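# Move the long cardboard box from desk to aisle-end shelf

## Task

Pick up the long cardboard box that sits on the desk and set it down on a shelf at the far end of the aisle (either side is fine). It has to rest directly on the shelf board, not on top of a carton, and no part of it may overhang the shelf's front edge. If the box topples or ends up tilted the task fails, and it only counts if the box stays put once the robot lets go.

## Robot and tools

Robot: a Hello Robot Stretch 4. It has an omni-wheel base, a lift that rides a mast, one arm that telescopes forward, a three-joint wrist (yaw, pitch, roll) and a two-finger gripper. Its cameras are head_camera, head_left_camera, head_right_camera and wrist_camera. It stands about 1.6 m tall, and no part of the base rim is more than 0.23 m from the base origin. Now and then a loose object may get a short push from outside.

Frames: the base frame sits on the floor under the centre of the base, with x forward, y left and z up. hand_pose is reported in this frame and marks a point between the open fingertips. The printed value can be slightly wrong. The odometry frame is the base frame as it was when the scene started.

execute_actions(actions, cameras): actions is a list holding exactly one action, or an empty list to just get state and images back. An action may contain "base", "joints" or both, plus an optional "pace" and "contact_limits". The only alternative is an action that is just {"end_of_arm": "enable_torque"}. All motions in an action start together and may finish at different times.
- base: exactly one relative move from the current pose, with no turning in the linear moves. {"translate_m": d} drives forward (positive) or back, -2 to 2 m. {"strafe_m": d} moves sideways, left positive, -2 to 2 m. {"rotate_rad": d} turns counter-clockwise (positive) or clockwise, -3.2 to 3.2. The move is measured from the base position in the scene's latest state report.
- joints: absolute targets keyed by name. lift_m 0 to 1.2 m. arm_m 0 to 0.55 m of extension. wrist_yaw_rad -1.134 to 4.276: 0 is forward, positive turns left, 3.14 is folded back, and above 3.4 the arm can get in the way. wrist_pitch_rad -1.117 to 4.259: 0 is level, 1.57 points straight down. wrist_roll_rad -1.117 to 4.259: 0 puts the fingers level, positive rolls clockwise as seen from behind. gripper_m -0.038 to 0.141 m is the fingertip gap; values below 0 squeeze the tips together. A target outside a joint's range is clipped to the limit and the result says so. An unknown key or any other bad value rejects the whole call.
- pace: "slow", "default", "fast" or "max". Base top speed for these is 0.1/0.3/0.4/0.6 m/s and turn speed 1/2/3/4 rad/s. When lift_m is above 0.2 both are capped lower, down to 0.3 m/s and 1 rad/s at 1.2.
- contact_limits: only {"arm_m": v}, from 0 (gentlest) to 0.75 (firmest), default 0.5. It sets how hard the arm may push before it halts.
- cameras: a list of names, or null/["all"] for every camera, or [] for none.
Any joint or base you leave out of an action may keep driving toward its previous target. If a call reports a stop, the rest of the calls in that reply are not run.

wait(seconds 0–10): nothing is commanded, the simulation keeps running, and you get state and images back. zoom_image(camera, region [x0,y0,x1,y1] in pixels, at most 504×504): gives an enlarged view of that camera's latest image. read_manual: only returns licence text. finished_scene(scene): ends the scene for good, and the box has to be in its final place and stay there. Image sizes: head_camera 420x560, wrist_camera 616x392, and the two fisheye head cameras 420x672.

Result lines: base_status and joint_status tell how each motion ended. "done" for the base only means the wheels turned the commanded amount, even if they slipped. "off_target" means it stopped short and may still be pushing. "contact_stop_at_<key>" means it hit something and that part goes slack; a slack lift can sink under load and slack wheels can roll. "limit_stop_at_<name>" means a built-in limit stopped it. "limit_stop_at_tilt" means the lean went over 6°, so lift, arm and wheels go slack until it levels. "limit_stop_at_own_body" is self-collision; it is likely when pitch is below -0.2 and roll is below -0.4 or above 4. "torque_fault" means a wrist or gripper motor went limp and you must send enable_torque. After any stop, the part drops its old target. on_its_own reports anything you did not command, and "held at" there gives a target, not a position. lidar_m lists 12 distances, one per 30° sector, starting straight ahead and going counter-clockwise (4th is left, 7th behind, 10th right). "-" means either nothing seen or something closer than 0.25 m. wrist_depth_mm is a 7×7 grid of depths in mm (100–2000). base_odometry counts wheel turns only. If turned_by_wheels and turned_by_imu differ by more than about 0.1 rad, there was slip or a hit. base_tilt is in degrees with about 1.5° of fixed bias. motor_effort is in percent, with the action's peak in brackets. A load in a level gripper pushes wrist_pitch effort further from 0.

Gripping: command a gripper_m smaller than the object's width; a lower value squeezes harder and pulls the object toward the wrist. Holding is not shown by gripper_m or "done", so look for a clear change in gripper effort instead. If the tips get stuck on a surface, raise the lift. A good first move is lift_m 0.4 together with wrist_yaw_rad 0 to unfold the wrist.

Avoid: turning or driving with more than 1 kg held while arm_m is above 0.2, especially at fast paces, since the robot can tip. Also avoid steady hard pushes or pulls, pressing the gripper into things (this causes torque faults), dropping or slamming the box, and leaving the box tilted, hanging over the edge, or supported only by the gripper. Shorter total robot motion time is better.

Each tool is called after "Request:" by a JSON object that holds its "fn" and its "kwargs".

## Session

Request:
{"fn": "execute_actions", "kwargs": {"actions": []}}

Scene clock: 0.00 s.
base_odometry: x=+0.000 y=+0.000 heading=+0.000 (m, m, rad; odometry frame)
turned_by_wheels: +0.000 (rad since the last result)
turned_by_imu: +0.000 (rad since the last result)
base_tilt: forward=-0.4 right=+1.2 (deg)
lidar_m: 1.63 1.34 1.33 1.03 0.86 0.83 0.99 1.61 0.77 0.85 1.47 2.86
base_status: not commanded
joint_positions: lift_m=+0.256 arm_m=+0.002 wrist_yaw_rad=+3.169 wrist_pitch_rad=-0.009 wrist_roll_rad=+0.002 gripper_m=+0.057
joint_status: not commanded
motor_effort: lift_m=+20 arm_m=-1 wrist_yaw_rad=+0 wrist_pitch_rad=-6 wrist_roll_rad=+0 gripper_m=-6 wheel_0=+0 wheel_1=+0 wheel_2=+0 (%)
hand_pose: x=-0.1183 y=+0.0795 z=+0.4369 quat_wxyz=(-0.014, +0.005, +0.001, +1.000) (m; base frame)
wrist_depth_mm: - 129 1336 1182 991 842 741 / - 115 137 1182 991 842 741 / - 121 156 1205 991 854 750 / 133 132 1366 1205 991 854 750 / 1921 - 1430 1205 960 866 750 / 1205 1430 211 1182 195 866 759 / 878 946 976 - 946 831 759
pictures: head_camera, head_left_camera, head_right_camera, wrist_camera
Images, in order (width x height): head_camera 420x560, head_left_camera 420x672, head_right_camera 420x672, wrist_camera 616x392.

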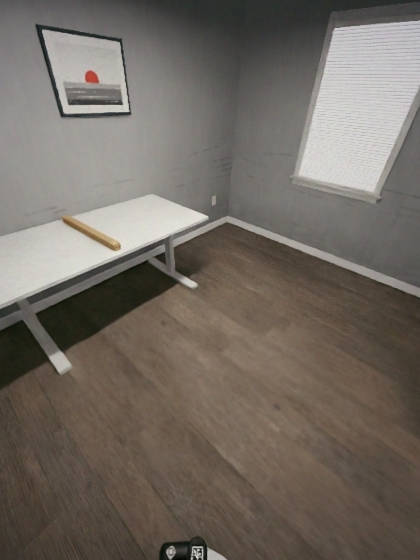

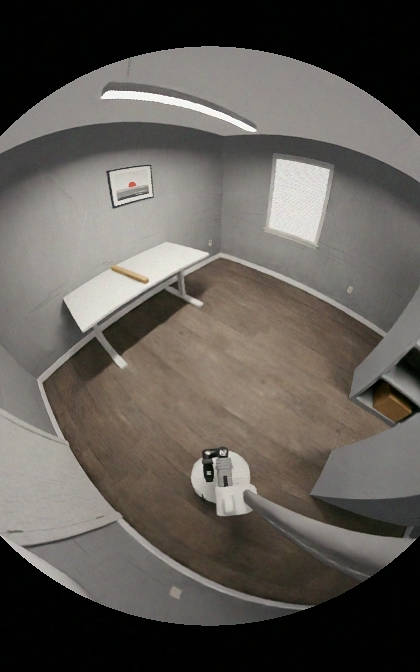

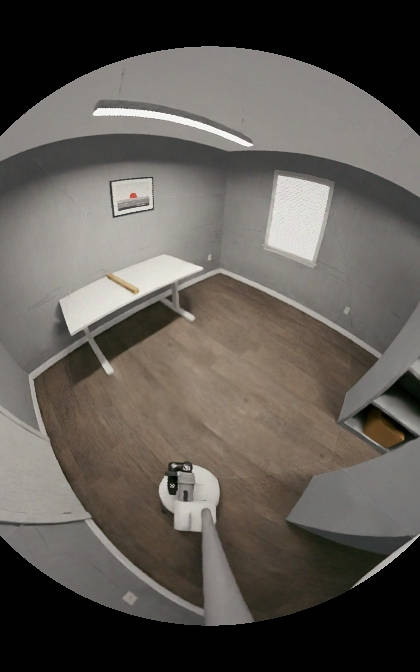

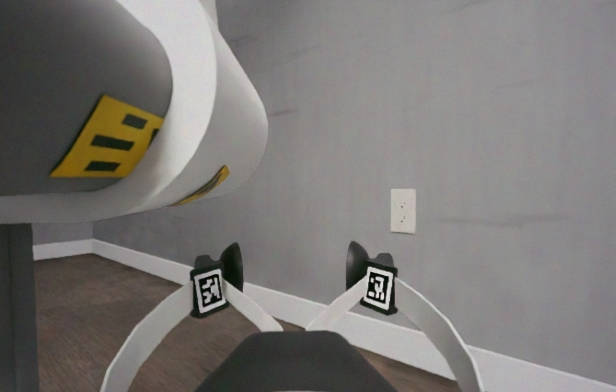

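Request:
{"fn": "execute_actions", "kwargs": {"actions": [{"base":{"rotate_rad":-0.67},"pace":"fast"}], "cameras": []}}

Request:
{"fn": "execute_actions", "kwargs": {"actions": [{"base":{"translate_m":0.81},"pace":"fast"}], "cameras": []}}

Request:
{"fn": "execute_actions", "kwargs": {"actions": [{"base":{"rotate_rad":-1.571},"pace":"fast"}], "cameras": ["head_camera","head_left_camera"]}}

Scene clock: 9.57 s.
base_odometry: x=+0.000 y=+0.000 heading=-0.670 (m, m, rad; odometry frame)
turned_by_wheels: -0.670 (rad since the last result)
turned_by_imu: -0.668 (rad since the last result)
base_tilt: forward=-0.5 right=+1.3 (deg)
lidar_m: 2.84 1.84 1.38 1.34 1.17 0.88 0.87 0.91 1.32 0.76 0.77 1.49
base_status: done
joint_positions: lift_m=+0.256 arm_m=+0.002 wrist_yaw_rad=+3.169 wrist_pitch_rad=-0.009 wrist_roll_rad=+0.002 gripper_m=+0.057
joint_status: not commanded
motor_effort: lift_m=+20(20) arm_m=+0(0) wrist_yaw_rad=+0(0) wrist_pitch_rad=-6(6) wrist_roll_rad=+0(1) gripper_m=-4(4) wheel_0=+0(6) wheel_1=+0(8) wheel_2=-1(6) (%)
hand_pose: x=-0.1183 y=+0.0795 z=+0.4369 quat_wxyz=(-0.014, +0.005, +0.001, +1.000) (m; base frame)
wrist_depth_mm: - 129 960 946 931 904 917 / - 115 137 960 946 917 904 / - 121 155 976 946 931 917 / 133 133 991 976 960 946 904 / 1008 1025 991 991 946 931 931 / 1025 1008 211 976 196 946 931 / 866 931 991 - 946 917 931
pictures: none
No camera images: the call's "cameras" was empty. Leave "cameras" out to get every camera's image.

Scene clock: 12.93 s.
base_odometry: x=+0.635 y=-0.503 heading=-0.670 (m, m, rad; odometry frame)
turned_by_wheels: +0.000 (rad since the last result)
turned_by_imu: -0.006 (rad since the last result)
base_tilt: forward=-0.6 right=+1.3 (deg)
lidar_m: 2.02 2.14 1.32 1.29 1.37 1.70 1.67 1.75 0.79 0.77 0.91 1.17
base_status: done
joint_positions: lift_m=+0.256 arm_m=+0.002 wrist_yaw_rad=+3.169 wrist_pitch_rad=-0.009 wrist_roll_rad=+0.002 gripper_m=+0.057
joint_status: not commanded
motor_effort: lift_m=+20(20) arm_m=-1(0) wrist_yaw_rad=+0(0) wrist_pitch_rad=-6(7) wrist_roll_rad=-1(0) gripper_m=-2(4) wheel_0=-1(6) wheel_1=-1(4) wheel_2=-1(11) (%)
hand_pose: x=-0.1183 y=+0.0795 z=+0.4369 quat_wxyz=(-0.014, +0.005, +0.001, +1.000) (m; base frame)
wrist_depth_mm: - 129 1708 1708 1661 1661 1618 / - 115 137 1808 1661 1661 1708 / - 121 155 1756 1708 1708 1661 / 133 133 1756 1756 1708 1708 1661 / 1808 1808 1808 1756 1708 1708 1708 / 1205 1397 211 1397 195 1397 1397 / 891 931 991 - 976 917 976
pictures: none
No camera images: the call's "cameras" was empty. Leave "cameras" out to get every camera's image.

Scene clock: 14.67 s.
base_odometry: x=+0.635 y=-0.503 heading=-2.241 (m, m, rad; odometry frame)
turned_by_wheels: -1.571 (rad since the last result)
turned_by_imu: -1.566 (rad since the last result)
base_tilt: forward=-0.4 right=+1.3 (deg)
lidar_m: 0.79 0.91 1.19 2.04 2.14 1.32 1.29 1.35 1.72 1.65 1.75 0.82
base_status: done
joint_positions: lift_m=+0.256 arm_m=+0.002 wrist_yaw_rad=+3.169 wrist_pitch_rad=-0.009 wrist_roll_rad=+0.002 gripper_m=+0.057
joint_status: not commanded
motor_effort: lift_m=+20(20) arm_m=-1(0) wrist_yaw_rad=-1(0) wrist_pitch_rad=-6(7) wrist_roll_rad=-1(0) gripper_m=-4(1) wheel_0=+1(6) wheel_1=+0(9) wheel_2=-1(7) (%)
hand_pose: x=-0.1183 y=+0.0795 z=+0.4369 quat_wxyz=(-0.014, +0.005, +0.001, +1.000) (m; base frame)
wrist_depth_mm: - 129 - - - - - / - 115 137 - - - - / - 122 155 1708 1708 - - / 133 133 - - - - - / 1921 - - - - - - / 1229 1430 211 1430 195 1397 1397 / 878 931 976 - 976 931 960
pictures: head_camera, head_left_camera
Images, in order (width x height): head_camera 420x560, head_left_camera 420x672.

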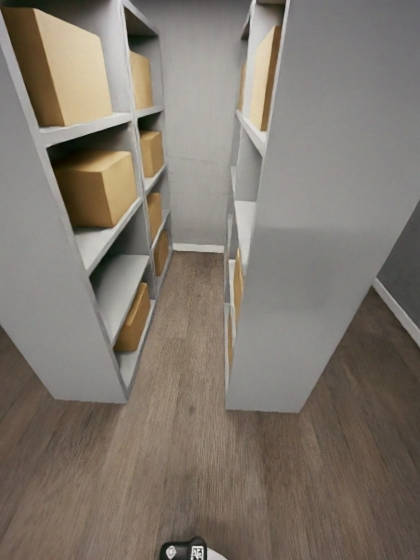

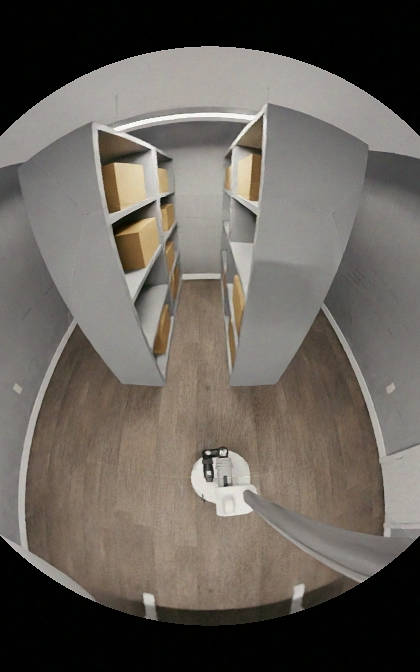

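Request:
{"fn": "execute_actions", "kwargs": {"actions": [{"base":{"rotate_rad":3.14},"joints":{"lift_m":0.95,"wrist_pitch_rad":0.9,"gripper_m":0.12},"pace":"fast"}], "cameras": []}}

Request:
{"fn": "execute_actions", "kwargs": {"actions": [{"base":{"translate_m":0.9},"joints":{"wrist_yaw_rad":0},"pace":"fast"}], "cameras": ["head_camera","wrist_camera"]}}

Scene clock: 27.47 s.
base_odometry: x=+0.635 y=-0.503 heading=+0.899 (m, m, rad; odometry frame)
turned_by_wheels: +3.140 (rad since the last result)
turned_by_imu: +3.130 (rad since the last result)
base_tilt: forward=-0.4 right=+1.4 (deg)
lidar_m: 1.28 1.38 1.68 1.64 1.78 0.81 0.79 0.92 1.19 2.03 2.13 1.32
base_status: done
joint_positions: lift_m=+0.950 arm_m=+0.002 wrist_yaw_rad=+3.169 wrist_pitch_rad=+0.901 wrist_roll_rad=+0.002 gripper_m=+0.120
joint_status: all done
motor_effort: lift_m=+23(25) arm_m=-1(1) wrist_yaw_rad=+0(0) wrist_pitch_rad=-4(3) wrist_roll_rad=-1(0) gripper_m=-1(4) wheel_0=+0(8) wheel_1=+0(10) wheel_2=+0(11) (%)
hand_pose: x=-0.0089 y=+0.0825 z=+0.9017 quat_wxyz=(-0.012, -0.436, -0.005, +0.900) (m; base frame)
wrist_depth_mm: 960 1336 1808 1983 931 904 - / 236 1205 1661 1618 1060 1078 1708 / 237 1336 1499 1430 1205 1464 1537 / 260 1255 1336 1336 1366 1336 1366 / 1160 336 1205 1205 1205 1229 1229 / 1098 370 580 1118 1078 1098 1118 / 991 991 683 - 1025 1025 1042
pictures: none
No camera images: the call's "cameras" was empty. Leave "cameras" out to get every camera's image.

Scene clock: 31.33 s.
base_odometry: x=+1.195 y=+0.201 heading=+0.898 (m, m, rad; odometry frame)
turned_by_wheels: +0.000 (rad since the last result)
turned_by_imu: -0.007 (rad since the last result)
base_tilt: forward=-0.7 right=+1.4 (deg)
lidar_m: 0.39 0.41 0.59 1.59 1.68 1.74 1.70 1.78 2.11 2.03 0.53 0.40
base_status: done
joint_positions: lift_m=+0.950 arm_m=+0.002 wrist_yaw_rad=+0.000 wrist_pitch_rad=+0.901 wrist_roll_rad=+0.002 gripper_m=+0.120
joint_status: all done
motor_effort: lift_m=+23(23) arm_m=-1(1) wrist_yaw_rad=-1(6) wrist_pitch_rad=-4(5) wrist_roll_rad=-1(1) gripper_m=+0(2) wheel_0=-1(5) wheel_1=-1(0) wheel_2=-1(10) (%)
hand_pose: x=+0.3515 y=-0.0874 z=+0.9017 quat_wxyz=(+0.900, +0.001, +0.436, +0.000) (m; base frame)
wrist_depth_mm: 661 668 654 683 683 683 699 / 580 580 539 585 597 603 603 / 512 517 500 525 525 535 539 / 466 466 424 469 473 477 480 / 421 424 418 427 430 430 433 / 1060 407 404 407 407 410 410 / 991 1008 1008 - 1025 1008 1042
pictures: head_camera, wrist_camera
Images, in order (width x height): head_camera 420x560, wrist_camera 616x392.

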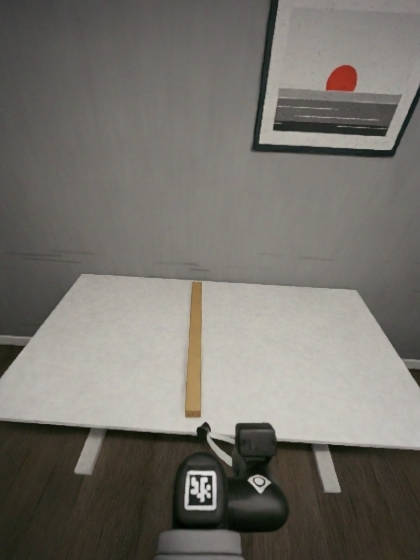

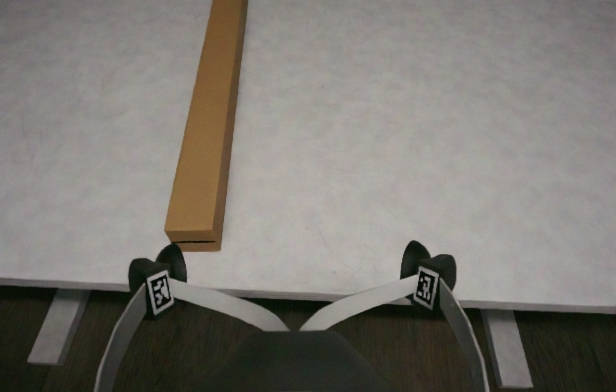

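Request:
{"fn": "execute_actions", "kwargs": {"actions": [{"base":{"strafe_m":0.13},"joints":{"arm_m":0.45,"lift_m":0.9},"pace":"fast"}], "cameras": ["head_camera","wrist_camera"]}}

Scene clock: 37.87 s.
base_odometry: x=+1.094 y=+0.282 heading=+0.898 (m, m, rad; odometry frame)
turned_by_wheels: +0.000 (rad since the last result)
turned_by_imu: +0.000 (rad since the last result)
base_tilt: forward=-0.4 right=+1.2 (deg)
lidar_m: 0.38 0.45 0.61 1.45 1.57 1.75 1.68 1.82 2.24 2.16 0.55 0.39
base_status: done
joint_positions: lift_m=+0.900 arm_m=+0.449 wrist_yaw_rad=+0.000 wrist_pitch_rad=+0.901 wrist_roll_rad=+0.002 gripper_m=+0.120
joint_status: all done
motor_effort: lift_m=+16(16) arm_m=+5(6) wrist_yaw_rad=-1(2) wrist_pitch_rad=-3(4) wrist_roll_rad=+0(1) gripper_m=+2(3) wheel_0=+1(9) wheel_1=+1(10) wheel_2=-1(2) (%)
hand_pose: x=+0.7991 y=-0.0874 z=+0.8523 quat_wxyz=(+0.900, +0.001, +0.435, +0.000) (m; base frame)
wrist_depth_mm: 535 535 530 525 521 517 512 / 500 504 517 500 517 521 525 / 445 445 449 407 459 459 466 / 402 404 407 357 410 413 418 / 366 366 368 324 373 375 377 / 334 324 327 289 329 338 343 / 309 304 310 - 315 314 317
pictures: head_camera, wrist_camera
Images, in order (width x height): head_camera 420x560, wrist_camera 616x392.

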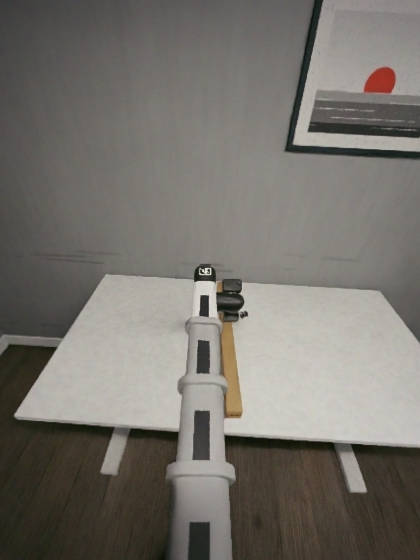

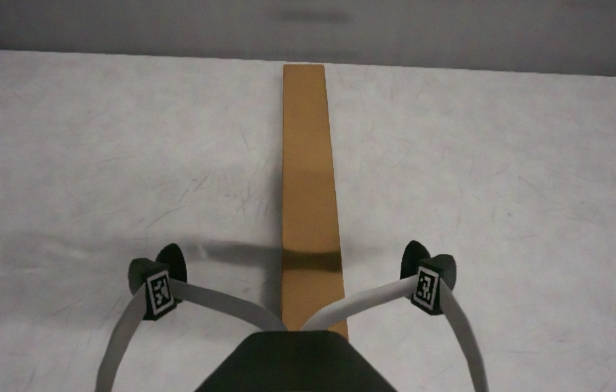

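Request:
{"fn": "execute_actions", "kwargs": {"actions": [{"base":{"strafe_m":-0.012},"joints":{"arm_m":0.44,"lift_m":0.815}}], "cameras": ["wrist_camera"]}}

Request:
{"fn": "execute_actions", "kwargs": {"actions": [{"joints":{"gripper_m":0.0}}], "cameras": ["wrist_camera"]}}

Request:
{"fn": "execute_actions", "kwargs": {"actions": [{"joints":{"lift_m":0.9}}], "cameras": ["wrist_camera","head_right_camera"]}}

Scene clock: 44.97 s.
base_odometry: x=+1.103 y=+0.275 heading=+0.898 (m, m, rad; odometry frame)
turned_by_wheels: +0.000 (rad since the last result)
turned_by_imu: +0.000 (rad since the last result)
base_tilt: forward=-0.6 right=+1.4 (deg)
lidar_m: 0.37 0.41 0.61 1.46 1.57 1.72 1.68 1.80 2.25 2.16 0.52 0.42
base_status: done
joint_positions: lift_m=+0.815 arm_m=+0.441 wrist_yaw_rad=+0.000 wrist_pitch_rad=+0.901 wrist_roll_rad=+0.002 gripper_m=+0.120
joint_status: all done
motor_effort: lift_m=+16(14) arm_m=-5(5) wrist_yaw_rad=-1(1) wrist_pitch_rad=-4(4) wrist_roll_rad=+0(0) gripper_m=-1(0) wheel_0=-1(7) wheel_1=+0(6) wheel_2=+0(0) (%)
hand_pose: x=+0.7909 y=-0.0874 z=+0.7673 quat_wxyz=(+0.900, +0.001, +0.435, +0.000) (m; base frame)
wrist_depth_mm: 430 433 436 364 445 449 455 / 377 379 382 317 387 389 394 / 336 336 338 279 343 347 347 / 301 303 304 246 307 309 312 / 273 274 276 224 278 281 282 / 250 243 244 204 247 253 258 / 232 229 234 - 236 235 236
pictures: wrist_camera
Images, in order (width x height): wrist_camera 616x392.

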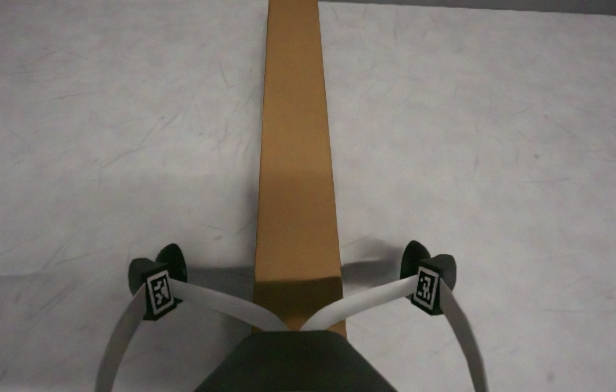

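Scene clock: 47.03 s.
base_odometry: x=+1.103 y=+0.275 heading=+0.898 (m, m, rad; odometry frame)
turned_by_wheels: +0.000 (rad since the last result)
turned_by_imu: +0.000 (rad since the last result)
base_tilt: forward=-0.5 right=+1.4 (deg)
lidar_m: 0.38 0.41 0.63 1.45 1.56 1.74 1.68 1.82 2.24 2.17 0.56 0.39
base_status: not commanded
joint_positions: lift_m=+0.815 arm_m=+0.441 wrist_yaw_rad=+0.000 wrist_pitch_rad=+0.901 wrist_roll_rad=+0.002 gripper_m=+0.001
joint_status: all done
motor_effort: lift_m=+16(16) arm_m=-5(5) wrist_yaw_rad=+0(1) wrist_pitch_rad=-3(5) wrist_roll_rad=+0(1) gripper_m=-23(25) wheel_0=-1(1) wheel_1=+0(1) wheel_2=+0(0) (%)
hand_pose: x=+0.7909 y=-0.0874 z=+0.7673 quat_wxyz=(+0.900, +0.001, +0.436, +0.000) (m; base frame)
wrist_depth_mm: 430 436 439 342 445 449 455 / 375 377 379 296 384 389 394 / 334 336 338 264 343 345 349 / 301 303 303 231 307 309 310 / 273 274 270 211 278 281 282 / 250 243 186 192 183 256 257 / 230 229 233 - 236 232 237
pictures: wrist_camera
Images, in order (width x height): wrist_camera 616x392.

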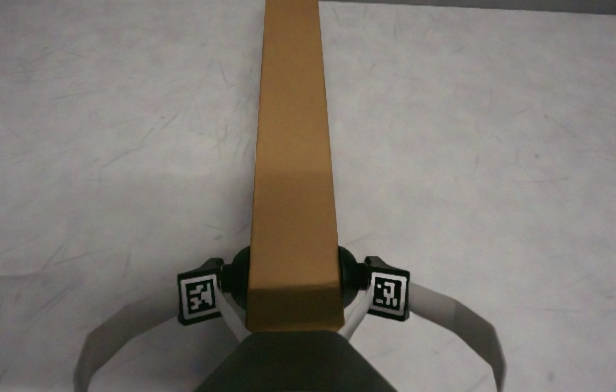

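Scene clock: 48.37 s.
base_odometry: x=+1.103 y=+0.275 heading=+0.898 (m, m, rad; odometry frame)
turned_by_wheels: +0.000 (rad since the last result)
turned_by_imu: +0.000 (rad since the last result)
base_tilt: forward=-0.5 right=+1.4 (deg)
lidar_m: 0.38 0.44 0.61 1.47 1.58 1.72 1.69 1.81 2.22 2.15 0.53 0.43
base_status: not commanded
joint_positions: lift_m=+0.900 arm_m=+0.441 wrist_yaw_rad=+0.000 wrist_pitch_rad=+0.901 wrist_roll_rad=+0.002 gripper_m=+0.001
joint_status: all done
motor_effort: lift_m=+24(23) arm_m=-5(5) wrist_yaw_rad=-1(1) wrist_pitch_rad=-4(4) wrist_roll_rad=+2(0) gripper_m=-24(22) wheel_0=-1(1) wheel_1=+1(1) wheel_2=+0(0) (%)
hand_pose: x=+0.7908 y=-0.0874 z=+0.8516 quat_wxyz=(+0.900, +0.001, +0.436, +0.000) (m; base frame)
wrist_depth_mm: 539 544 535 340 525 525 521 / 496 504 508 297 512 521 521 / 442 449 449 263 459 462 462 / 399 402 404 231 410 413 413 / 364 366 359 210 373 373 375 / 334 325 186 193 183 342 343 / 306 306 312 - 314 309 317
pictures: head_right_camera, wrist_camera
Images, in order (width x height): head_right_camera 420x672, wrist_camera 616x392.

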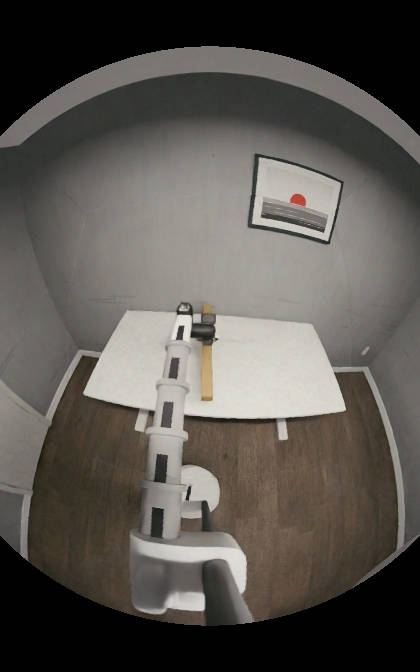

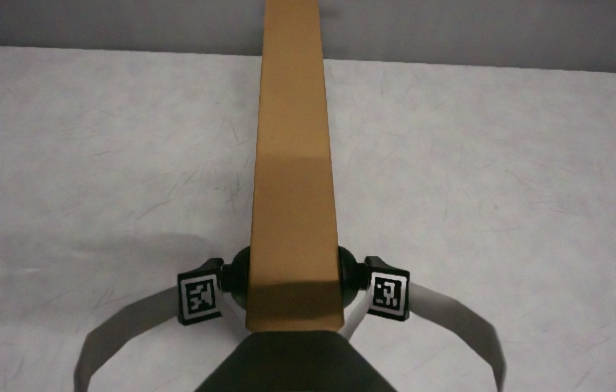

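Request:
{"fn": "execute_actions", "kwargs": {"actions": [{"base":{"strafe_m":-0.34},"joints":{"arm_m":0.05}}], "cameras": []}}

Request:
{"fn": "execute_actions", "kwargs": {"actions": [{"base":{"rotate_rad":-3.14},"pace":"slow"}], "cameras": []}}

Request:
{"fn": "execute_actions", "kwargs": {"actions": [{"base":{"translate_m":1.0}}], "cameras": ["head_camera","head_left_camera"]}}

Scene clock: 54.07 s.
base_odometry: x=+1.369 y=+0.063 heading=+0.898 (m, m, rad; odometry frame)
turned_by_wheels: +0.000 (rad since the last result)
turned_by_imu: -0.001 (rad since the last result)
base_tilt: forward=-0.6 right=+1.3 (deg)
lidar_m: 0.38 0.41 0.59 1.78 1.93 1.75 1.73 1.79 1.89 1.82 0.51 0.27
base_status: done
joint_positions: lift_m=+0.900 arm_m=+0.051 wrist_yaw_rad=+0.000 wrist_pitch_rad=+0.902 wrist_roll_rad=+0.002 gripper_m=+0.001
joint_status: all done
motor_effort: lift_m=+24(24) arm_m=-5(7) wrist_yaw_rad=+0(1) wrist_pitch_rad=-5(6) wrist_roll_rad=+0(0) gripper_m=-22(22) wheel_0=+0(7) wheel_1=+0(7) wheel_2=-1(2) (%)
hand_pose: x=+0.4007 y=-0.0875 z=+0.8515 quat_wxyz=(+0.900, +0.001, +0.436, -0.001) (m; base frame)
wrist_depth_mm: 574 580 580 342 597 603 609 / 504 508 508 296 521 521 525 / 445 449 452 263 459 459 462 / 404 404 404 231 410 415 415 / 366 368 364 211 375 375 377 / 340 327 186 193 183 343 345 / 960 946 960 - 946 960 946
pictures: none
No camera images: the call's "cameras" was empty. Leave "cameras" out to get every camera's image.

Scene clock: 58.50 s.
base_odometry: x=+1.369 y=+0.063 heading=-2.242 (m, m, rad; odometry frame)
turned_by_wheels: -3.140 (rad since the last result)
turned_by_imu: -3.130 (rad since the last result)
base_tilt: forward=-0.5 right=+1.2 (deg)
lidar_m: 0.47 1.78 1.90 1.80 0.52 0.40 0.37 0.44 0.56 1.78 1.90 0.25
base_status: done
joint_positions: lift_m=+0.900 arm_m=+0.051 wrist_yaw_rad=+0.000 wrist_pitch_rad=+0.902 wrist_roll_rad=+0.002 gripper_m=+0.001
joint_status: not commanded
motor_effort: lift_m=+24(24) arm_m=-5(5) wrist_yaw_rad=+0(1) wrist_pitch_rad=-5(6) wrist_roll_rad=+1(0) gripper_m=-23(22) wheel_0=+2(4) wheel_1=+0(6) wheel_2=-1(4) (%)
hand_pose: x=+0.4007 y=-0.0874 z=+0.8516 quat_wxyz=(+0.900, +0.001, +0.436, -0.001) (m; base frame)
wrist_depth_mm: 1808 1499 1708 342 1464 1756 1863 / 1576 1576 1576 297 1618 1618 1618 / 1366 1397 1397 263 1430 1430 1430 / 1255 1255 1255 232 1281 1281 1308 / 1138 1138 1118 210 1160 1182 1182 / 1042 1008 186 193 183 1060 1078 / 960 946 976 - 976 976 976
pictures: none
No camera images: the call's "cameras" was empty. Leave "cameras" out to get every camera's image.

Scene clock: 63.30 s.
base_odometry: x=+0.747 y=-0.720 heading=-2.242 (m, m, rad; odometry frame)
turned_by_wheels: +0.000 (rad since the last result)
turned_by_imu: -0.008 (rad since the last result)
base_tilt: forward=-0.5 right=+1.4 (deg)
lidar_m: 0.45 0.73 1.89 1.84 1.90 1.44 1.39 1.47 1.92 1.85 0.97 0.25
base_status: done
joint_positions: lift_m=+0.900 arm_m=+0.051 wrist_yaw_rad=+0.000 wrist_pitch_rad=+0.902 wrist_roll_rad=+0.002 gripper_m=+0.001
joint_status: not commanded
motor_effort: lift_m=+23(24) arm_m=-5(5) wrist_yaw_rad=+0(0) wrist_pitch_rad=-5(6) wrist_roll_rad=+0(0) gripper_m=-23(21) wheel_0=-1(4) wheel_1=+1(4) wheel_2=+0(8) (%)
hand_pose: x=+0.4007 y=-0.0874 z=+0.8516 quat_wxyz=(+0.900, +0.001, +0.436, -0.001) (m; base frame)
wrist_depth_mm: 866 917 1618 340 1336 591 436 / 544 820 1499 296 1098 530 496 / 603 1025 1336 263 1078 603 585 / 723 1118 1229 231 1078 707 699 / 931 976 1118 210 946 891 891 / 1060 1008 186 193 183 1042 1060 / 946 946 976 - 976 976 991
pictures: head_camera, head_left_camera
Images, in order (width x height): head_camera 420x560, head_left_camera 420x672.

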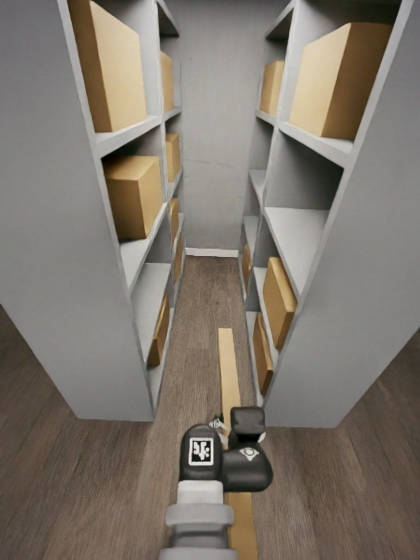

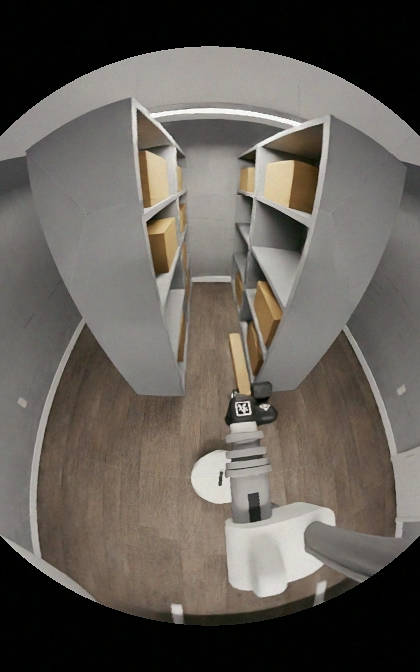

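Request:
{"fn": "execute_actions", "kwargs": {"actions": [{"base":{"translate_m":0.9},"joints":{"lift_m":1.0}}], "cameras": ["head_camera","head_left_camera"]}}

Scene clock: 70.60 s.
base_odometry: x=+0.188 y=-1.425 heading=-2.242 (m, m, rad; odometry frame)
turned_by_wheels: +0.000 (rad since the last result)
turned_by_imu: -0.007 (rad since the last result)
base_tilt: forward=-0.7 right=+1.3 (deg)
lidar_m: 0.27 0.33 0.25 0.25 0.26 3.18 2.65 2.40 0.32 0.31 0.32 0.25
base_status: done
joint_positions: lift_m=+1.000 arm_m=+0.051 wrist_yaw_rad=+0.000 wrist_pitch_rad=+0.902 wrist_roll_rad=+0.002 gripper_m=+0.001
joint_status: all done
motor_effort: lift_m=+24(24) arm_m=-5(5) wrist_yaw_rad=+0(0) wrist_pitch_rad=-6(6) wrist_roll_rad=+0(1) gripper_m=-21(20) wheel_0=+1(5) wheel_1=-1(7) wheel_2=+0(9) (%)
hand_pose: x=+0.4007 y=-0.0874 z=+0.9516 quat_wxyz=(+0.900, +0.001, +0.436, -0.001) (m; base frame)
wrist_depth_mm: 504 798 1397 342 1182 1060 418 / 508 809 1576 297 1229 544 469 / 559 809 1430 263 1118 580 549 / 676 788 1308 231 1138 668 668 / 676 854 1160 210 904 691 691 / 621 640 186 193 183 634 640 / 569 842 1060 - 1008 591 407
pictures: head_camera, head_left_camera
Images, in order (width x height): head_camera 420x560, head_left_camera 420x672.

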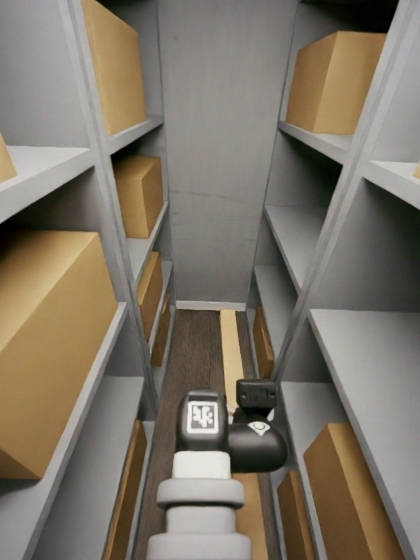

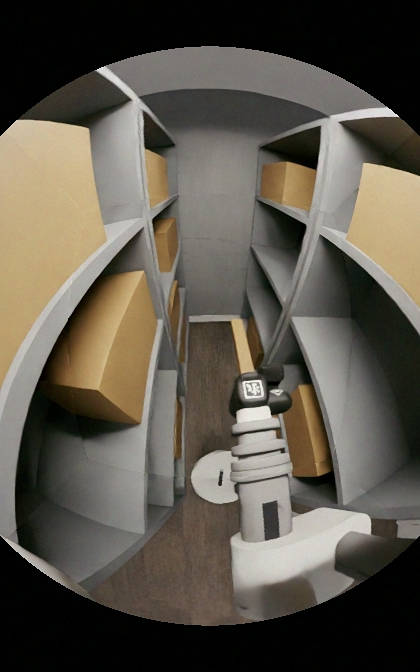

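Request:
{"fn": "execute_actions", "kwargs": {"actions": [{"base":{"strafe_m":-0.03},"joints":{"lift_m":1.17,"arm_m":0.03}}], "cameras": []}}

Request:
{"fn": "execute_actions", "kwargs": {"actions": [{"base":{"translate_m":0.8}}]}}

Scene clock: 79.53 s.
base_odometry: x=+0.164 y=-1.407 heading=-2.242 (m, m, rad; odometry frame)
turned_by_wheels: +0.000 (rad since the last result)
turned_by_imu: -0.001 (rad since the last result)
base_tilt: forward=-0.6 right=+1.3 (deg)
lidar_m: 0.25 0.40 0.25 0.25 0.28 2.89 3.10 2.39 0.29 0.27 0.30 0.42
base_status: done
joint_positions: lift_m=+1.170 arm_m=+0.031 wrist_yaw_rad=+0.000 wrist_pitch_rad=+0.902 wrist_roll_rad=+0.002 gripper_m=+0.001
joint_status: all done
motor_effort: lift_m=+24(26) arm_m=-5(5) wrist_yaw_rad=+0(0) wrist_pitch_rad=-6(5) wrist_roll_rad=-1(1) gripper_m=-23(20) wheel_0=+0(7) wheel_1=-1(4) wheel_2=+0(1) (%)
hand_pose: x=+0.3807 y=-0.0874 z=+1.1215 quat_wxyz=(+0.900, +0.001, +0.436, -0.001) (m; base frame)
wrist_depth_mm: 574 946 1430 340 1336 477 430 / 554 866 1618 297 1229 508 492 / 609 891 1576 263 1098 488 462 / 707 842 1499 232 991 676 418 / 842 854 1366 210 866 854 377 / 778 768 186 193 183 809 349 / 723 917 1229 - 1138 504 330
pictures: none
No camera images: the call's "cameras" was empty. Leave "cameras" out to get every camera's image.

Scene clock: 83.77 s.
base_odometry: x=-0.333 y=-2.033 heading=-2.242 (m, m, rad; odometry frame)
turned_by_wheels: +0.000 (rad since the last result)
turned_by_imu: -0.007 (rad since the last result)
base_tilt: forward=-0.5 right=+1.3 (deg)
lidar_m: 0.25 0.38 0.27 0.25 0.25 0.41 - 0.44 0.31 0.29 0.29 0.45
base_status: done
joint_positions: lift_m=+1.170 arm_m=+0.031 wrist_yaw_rad=+0.000 wrist_pitch_rad=+0.902 wrist_roll_rad=+0.002 gripper_m=+0.001
joint_status: not commanded
motor_effort: lift_m=+23(24) arm_m=-5(5) wrist_yaw_rad=+0(0) wrist_pitch_rad=-6(6) wrist_roll_rad=+0(0) gripper_m=-20(22) wheel_0=-1(4) wheel_1=+0(5) wheel_2=+1(8) (%)
hand_pose: x=+0.3807 y=-0.0874 z=+1.1216 quat_wxyz=(+0.900, +0.001, +0.436, -0.001) (m; base frame)
wrist_depth_mm: 564 634 627 340 634 574 569 / 539 715 723 296 723 535 525 / 768 820 842 262 820 492 466 / 904 917 1025 231 946 904 415 / 854 891 1182 210 904 866 382 / 574 759 186 193 183 798 357 / 549 904 1205 - 931 723 345
pictures: head_camera, head_left_camera, head_right_camera, wrist_camera
Images, in order (width x height): head_camera 420x560, head_left_camera 420x672, head_right_camera 420x672, wrist_camera 616x392.

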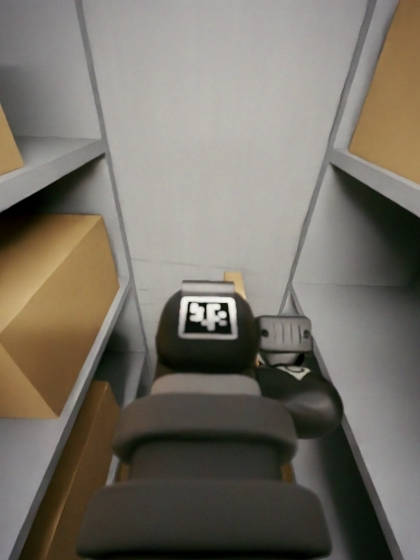

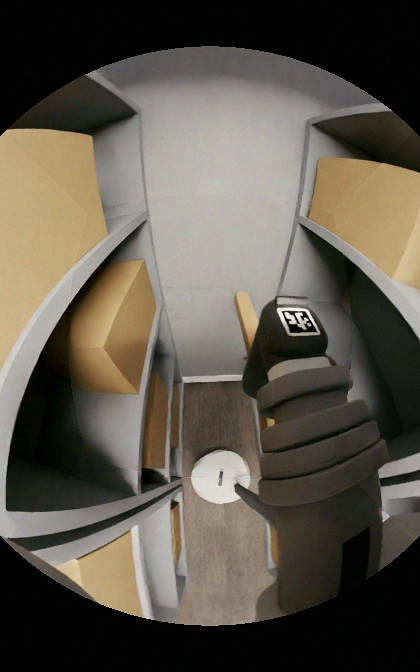

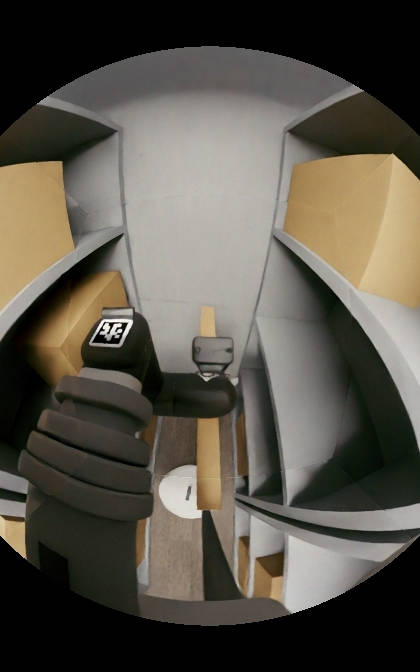

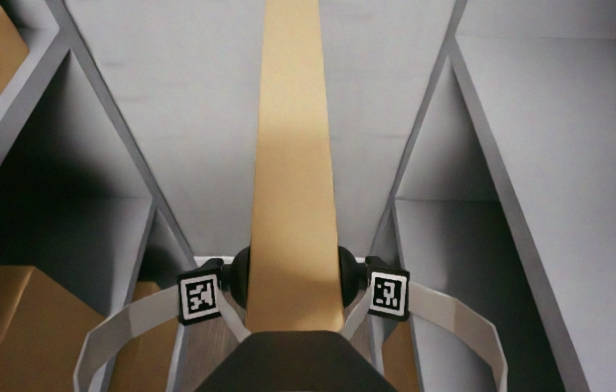

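Request:
{"fn": "execute_actions", "kwargs": {"actions": [{"base":{"rotate_rad":-0.45},"joints":{"lift_m":1.11,"arm_m":0.09,"wrist_yaw_rad":0.45},"pace":"slow"}], "cameras": []}}

Request:
{"fn": "execute_actions", "kwargs": {"actions": [{"base":{"rotate_rad":-0.25},"joints":{"arm_m":0.14,"wrist_yaw_rad":0.7},"pace":"slow"}], "cameras": ["head_right_camera","wrist_camera"]}}

Scene clock: 90.53 s.
base_odometry: x=-0.333 y=-2.033 heading=-2.692 (m, m, rad; odometry frame)
turned_by_wheels: -0.450 (rad since the last result)
turned_by_imu: -0.449 (rad since the last result)
base_tilt: forward=-0.4 right=+1.4 (deg)
lidar_m: 0.25 0.84 0.36 0.28 0.25 0.28 0.46 0.96 0.40 0.28 0.28 0.25
base_status: done
joint_positions: lift_m=+1.110 arm_m=+0.089 wrist_yaw_rad=+0.450 wrist_pitch_rad=+0.902 wrist_roll_rad=+0.002 gripper_m=+0.001
joint_status: all done
motor_effort: lift_m=+16(22) arm_m=+5(7) wrist_yaw_rad=+1(5) wrist_pitch_rad=-6(6) wrist_roll_rad=+0(0) gripper_m=-24(23) wheel_0=+1(4) wheel_1=+1(5) wheel_2=+1(5) (%)
hand_pose: x=+0.4591 y=-0.0010 z=+1.0622 quat_wxyz=(+0.877, -0.096, +0.425, +0.200) (m; base frame)
wrist_depth_mm: 591 591 591 340 517 492 500 / 661 683 683 294 603 430 433 / 750 798 798 263 699 379 379 / 842 931 976 231 854 342 340 / 798 1160 1118 210 809 310 310 / 741 904 186 193 183 282 283 / 683 1078 1160 - 691 265 260
pictures: none
No camera images: the call's "cameras" was empty. Leave "cameras" out to get every camera's image.

Scene clock: 92.23 s.
base_odometry: x=-0.333 y=-2.033 heading=-2.942 (m, m, rad; odometry frame)
turned_by_wheels: -0.250 (rad since the last result)
turned_by_imu: -0.249 (rad since the last result)
base_tilt: forward=-0.6 right=+1.4 (deg)
lidar_m: 0.31 0.60 0.47 0.31 0.26 0.26 0.34 0.76 0.55 0.33 0.28 0.25
base_status: done
joint_positions: lift_m=+1.110 arm_m=+0.139 wrist_yaw_rad=+0.700 wrist_pitch_rad=+0.902 wrist_roll_rad=+0.002 gripper_m=+0.001
joint_status: all done
motor_effort: lift_m=+16(16) arm_m=+5(4) wrist_yaw_rad=+1(0) wrist_pitch_rad=-5(5) wrist_roll_rad=+0(1) gripper_m=-22(23) wheel_0=+2(5) wheel_1=-1(5) wheel_2=-1(4) (%)
hand_pose: x=+0.5031 y=+0.0483 z=+1.0622 quat_wxyz=(+0.846, -0.148, +0.410, +0.308) (m; base frame)
wrist_depth_mm: 585 591 591 340 488 492 496 / 676 691 676 296 424 430 433 / 768 798 788 263 377 379 382 / 878 960 976 233 338 340 342 / 976 1160 1098 210 307 309 310 / 904 1138 186 193 183 281 283 / 866 1138 1160 - 259 255 260
pictures: head_right_camera, wrist_camera
Images, in order (width x height): head_right_camera 420x672, wrist_camera 616x392.

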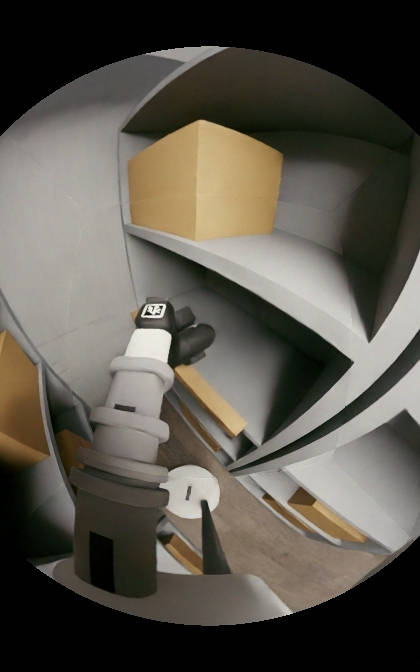

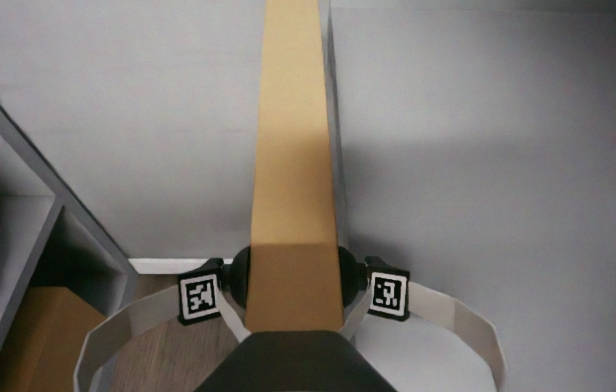

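Request:
{"fn": "execute_actions", "kwargs": {"actions": [{"base":{"rotate_rad":-0.28},"joints":{"arm_m":0.22,"wrist_yaw_rad":0.98},"pace":"slow"}], "cameras": ["head_right_camera","wrist_camera"]}}

Request:
{"fn": "execute_actions", "kwargs": {"actions": [{"joints":{"lift_m":1.082},"pace":"slow"}], "cameras": []}}

Scene clock: 97.60 s.
base_odometry: x=-0.333 y=-2.033 heading=+3.062 (m, m, rad; odometry frame)
turned_by_wheels: -0.280 (rad since the last result)
turned_by_imu: -0.279 (rad since the last result)
base_tilt: forward=-0.5 right=+1.3 (deg)
lidar_m: 0.33 0.48 0.84 0.34 0.28 0.25 0.29 0.48 0.97 0.40 0.31 0.28
base_status: done
joint_positions: lift_m=+1.110 arm_m=+0.219 wrist_yaw_rad=+0.980 wrist_pitch_rad=+0.902 wrist_roll_rad=+0.002 gripper_m=+0.001
joint_status: all done
motor_effort: lift_m=+16(16) arm_m=+5(6) wrist_yaw_rad=+1(3) wrist_pitch_rad=-6(5) wrist_roll_rad=-1(0) gripper_m=-21(20) wheel_0=+0(4) wheel_1=+0(3) wheel_2=+0(4) (%)
hand_pose: x=+0.5622 y=+0.0998 z=+1.0622 quat_wxyz=(+0.794, -0.204, +0.385, +0.423) (m; base frame)
wrist_depth_mm: 603 609 597 340 492 496 484 / 699 691 661 296 424 430 433 / 820 820 392 262 375 379 382 / 946 991 342 232 338 340 342 / 1118 1229 303 210 306 307 309 / 1042 1205 185 193 183 282 282 / 991 1138 255 - 258 255 260
pictures: head_right_camera, wrist_camera
Images, in order (width x height): head_right_camera 420x672, wrist_camera 616x392.

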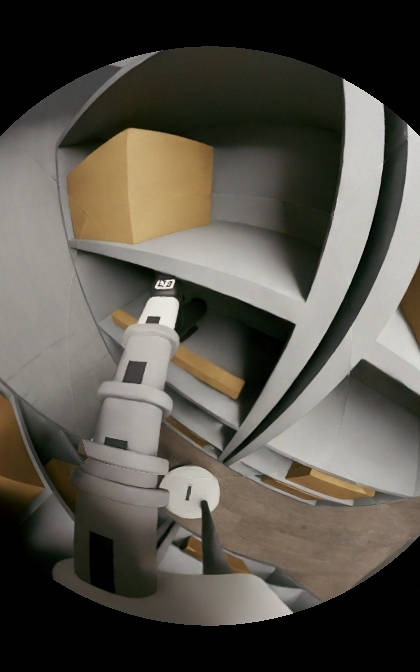

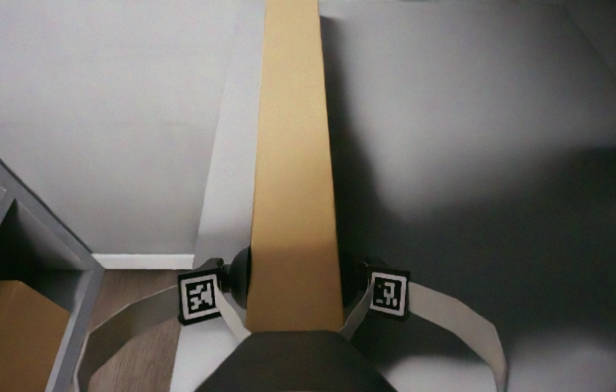

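Scene clock: 98.63 s.
base_odometry: x=-0.333 y=-2.033 heading=+3.062 (m, m, rad; odometry frame)
turned_by_wheels: +0.000 (rad since the last result)
turned_by_imu: +0.000 (rad since the last result)
base_tilt: forward=-0.5 right=+1.4 (deg)
lidar_m: 0.33 0.46 0.84 0.34 0.27 0.25 0.29 0.44 0.98 0.41 0.28 0.29
base_status: not commanded
joint_positions: lift_m=+1.082 arm_m=+0.219 wrist_yaw_rad=+0.980 wrist_pitch_rad=+0.902 wrist_roll_rad=+0.002 gripper_m=+0.001
joint_status: all done
motor_effort: lift_m=+16(16) arm_m=+5(5) wrist_yaw_rad=+1(1) wrist_pitch_rad=-6(6) wrist_roll_rad=+0(0) gripper_m=-24(21) wheel_0=+0(0) wheel_1=+1(1) wheel_2=+0(0) (%)
hand_pose: x=+0.5622 y=+0.0998 z=+1.0342 quat_wxyz=(+0.794, -0.204, +0.385, +0.423) (m; base frame)
wrist_depth_mm: 603 609 580 342 439 445 449 / 699 699 399 296 384 384 389 / 820 820 345 263 340 340 343 / 946 991 300 233 303 304 306 / 1118 1255 267 210 274 277 277 / 1042 1205 186 193 183 253 254 / 991 1118 230 - 232 229 234
pictures: none
No camera images: the call's "cameras" was empty. Leave "cameras" out to get every camera's image.

Request:
{"fn": "execute_actions", "kwargs": {"actions": [{"joints":{"gripper_m":0.11}}], "cameras": []}}

Request:
{"fn": "execute_actions", "kwargs": {"actions": [{"joints":{"lift_m":1.11,"wrist_pitch_rad":0.65}}], "cameras": ["head_right_camera","wrist_camera"]}}

Request:
{"fn": "finished_scene", "kwargs": {"scene": 1}}

Scene clock: 104.87 s.
base_odometry: x=-0.333 y=-2.033 heading=+3.062 (m, m, rad; odometry frame)
turned_by_wheels: +0.000 (rad since the last result)
turned_by_imu: +0.000 (rad since the last result)
base_tilt: forward=-0.4 right=+1.4 (deg)
lidar_m: 0.32 0.49 0.83 0.37 0.27 0.26 0.29 0.44 1.00 0.42 0.29 0.28
base_status: not commanded
joint_positions: lift_m=+1.082 arm_m=+0.219 wrist_yaw_rad=+0.980 wrist_pitch_rad=+0.902 wrist_roll_rad=+0.002 gripper_m=+0.110
joint_status: all done
motor_effort: lift_m=+16(16) arm_m=+5(5) wrist_yaw_rad=+1(1) wrist_pitch_rad=-5(6) wrist_roll_rad=+0(1) gripper_m=+0(21) wheel_0=+0(0) wheel_1=+1(1) wheel_2=+0(1) (%)
hand_pose: x=+0.5623 y=+0.0999 z=+1.0343 quat_wxyz=(+0.795, -0.204, +0.385, +0.423) (m; base frame)
wrist_depth_mm: 609 609 580 370 439 449 449 / 699 691 399 312 382 387 389 / 820 820 345 277 340 342 343 / 946 976 301 247 304 306 307 / 1138 1182 268 220 274 277 278 / 1042 1182 242 200 245 253 254 / 1042 1098 230 - 232 233 234
pictures: none
No camera images: the call's "cameras" was empty. Leave "cameras" out to get every camera's image.

Scene clock: 105.77 s.
base_odometry: x=-0.333 y=-2.033 heading=+3.062 (m, m, rad; odometry frame)
turned_by_wheels: +0.000 (rad since the last result)
turned_by_imu: +0.000 (rad since the last result)
base_tilt: forward=-0.5 right=+1.3 (deg)
lidar_m: 0.33 0.49 0.83 0.35 0.26 0.25 0.29 0.46 0.97 0.40 0.29 0.28
base_status: not commanded
joint_positions: lift_m=+1.110 arm_m=+0.219 wrist_yaw_rad=+0.980 wrist_pitch_rad=+0.652 wrist_roll_rad=+0.002 gripper_m=+0.110
joint_status: all done
motor_effort: lift_m=+24(26) arm_m=+5(5) wrist_yaw_rad=+1(1) wrist_pitch_rad=-7(10) wrist_roll_rad=-1(1) gripper_m=+0(1) wheel_0=+0(0) wheel_1=+1(1) wheel_2=+0(0) (%)
hand_pose: x=+0.5903 y=+0.1416 z=+1.1128 quat_wxyz=(+0.836, -0.150, +0.283, +0.445) (m; base frame)
wrist_depth_mm: 544 544 535 500 500 500 488 / 597 597 585 549 549 549 521 / 661 661 654 544 549 554 512 / 750 750 715 404 455 459 459 / 854 831 397 330 389 392 389 / 976 931 324 282 324 340 340 / 1118 1160 306 - 301 300 301
pictures: head_right_camera, wrist_camera
Images, in order (width x height): head_right_camera 420x672, wrist_camera 616x392.

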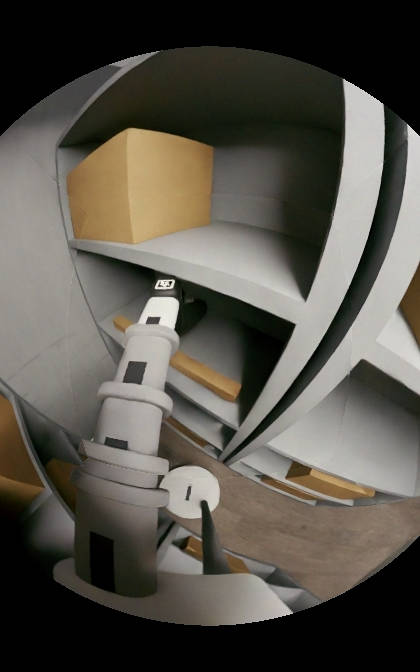

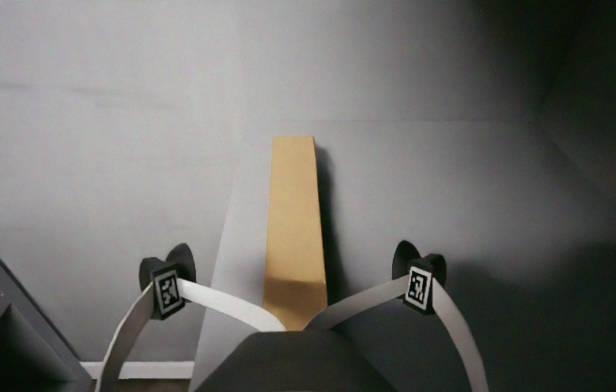

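The scene is finished: the task was done.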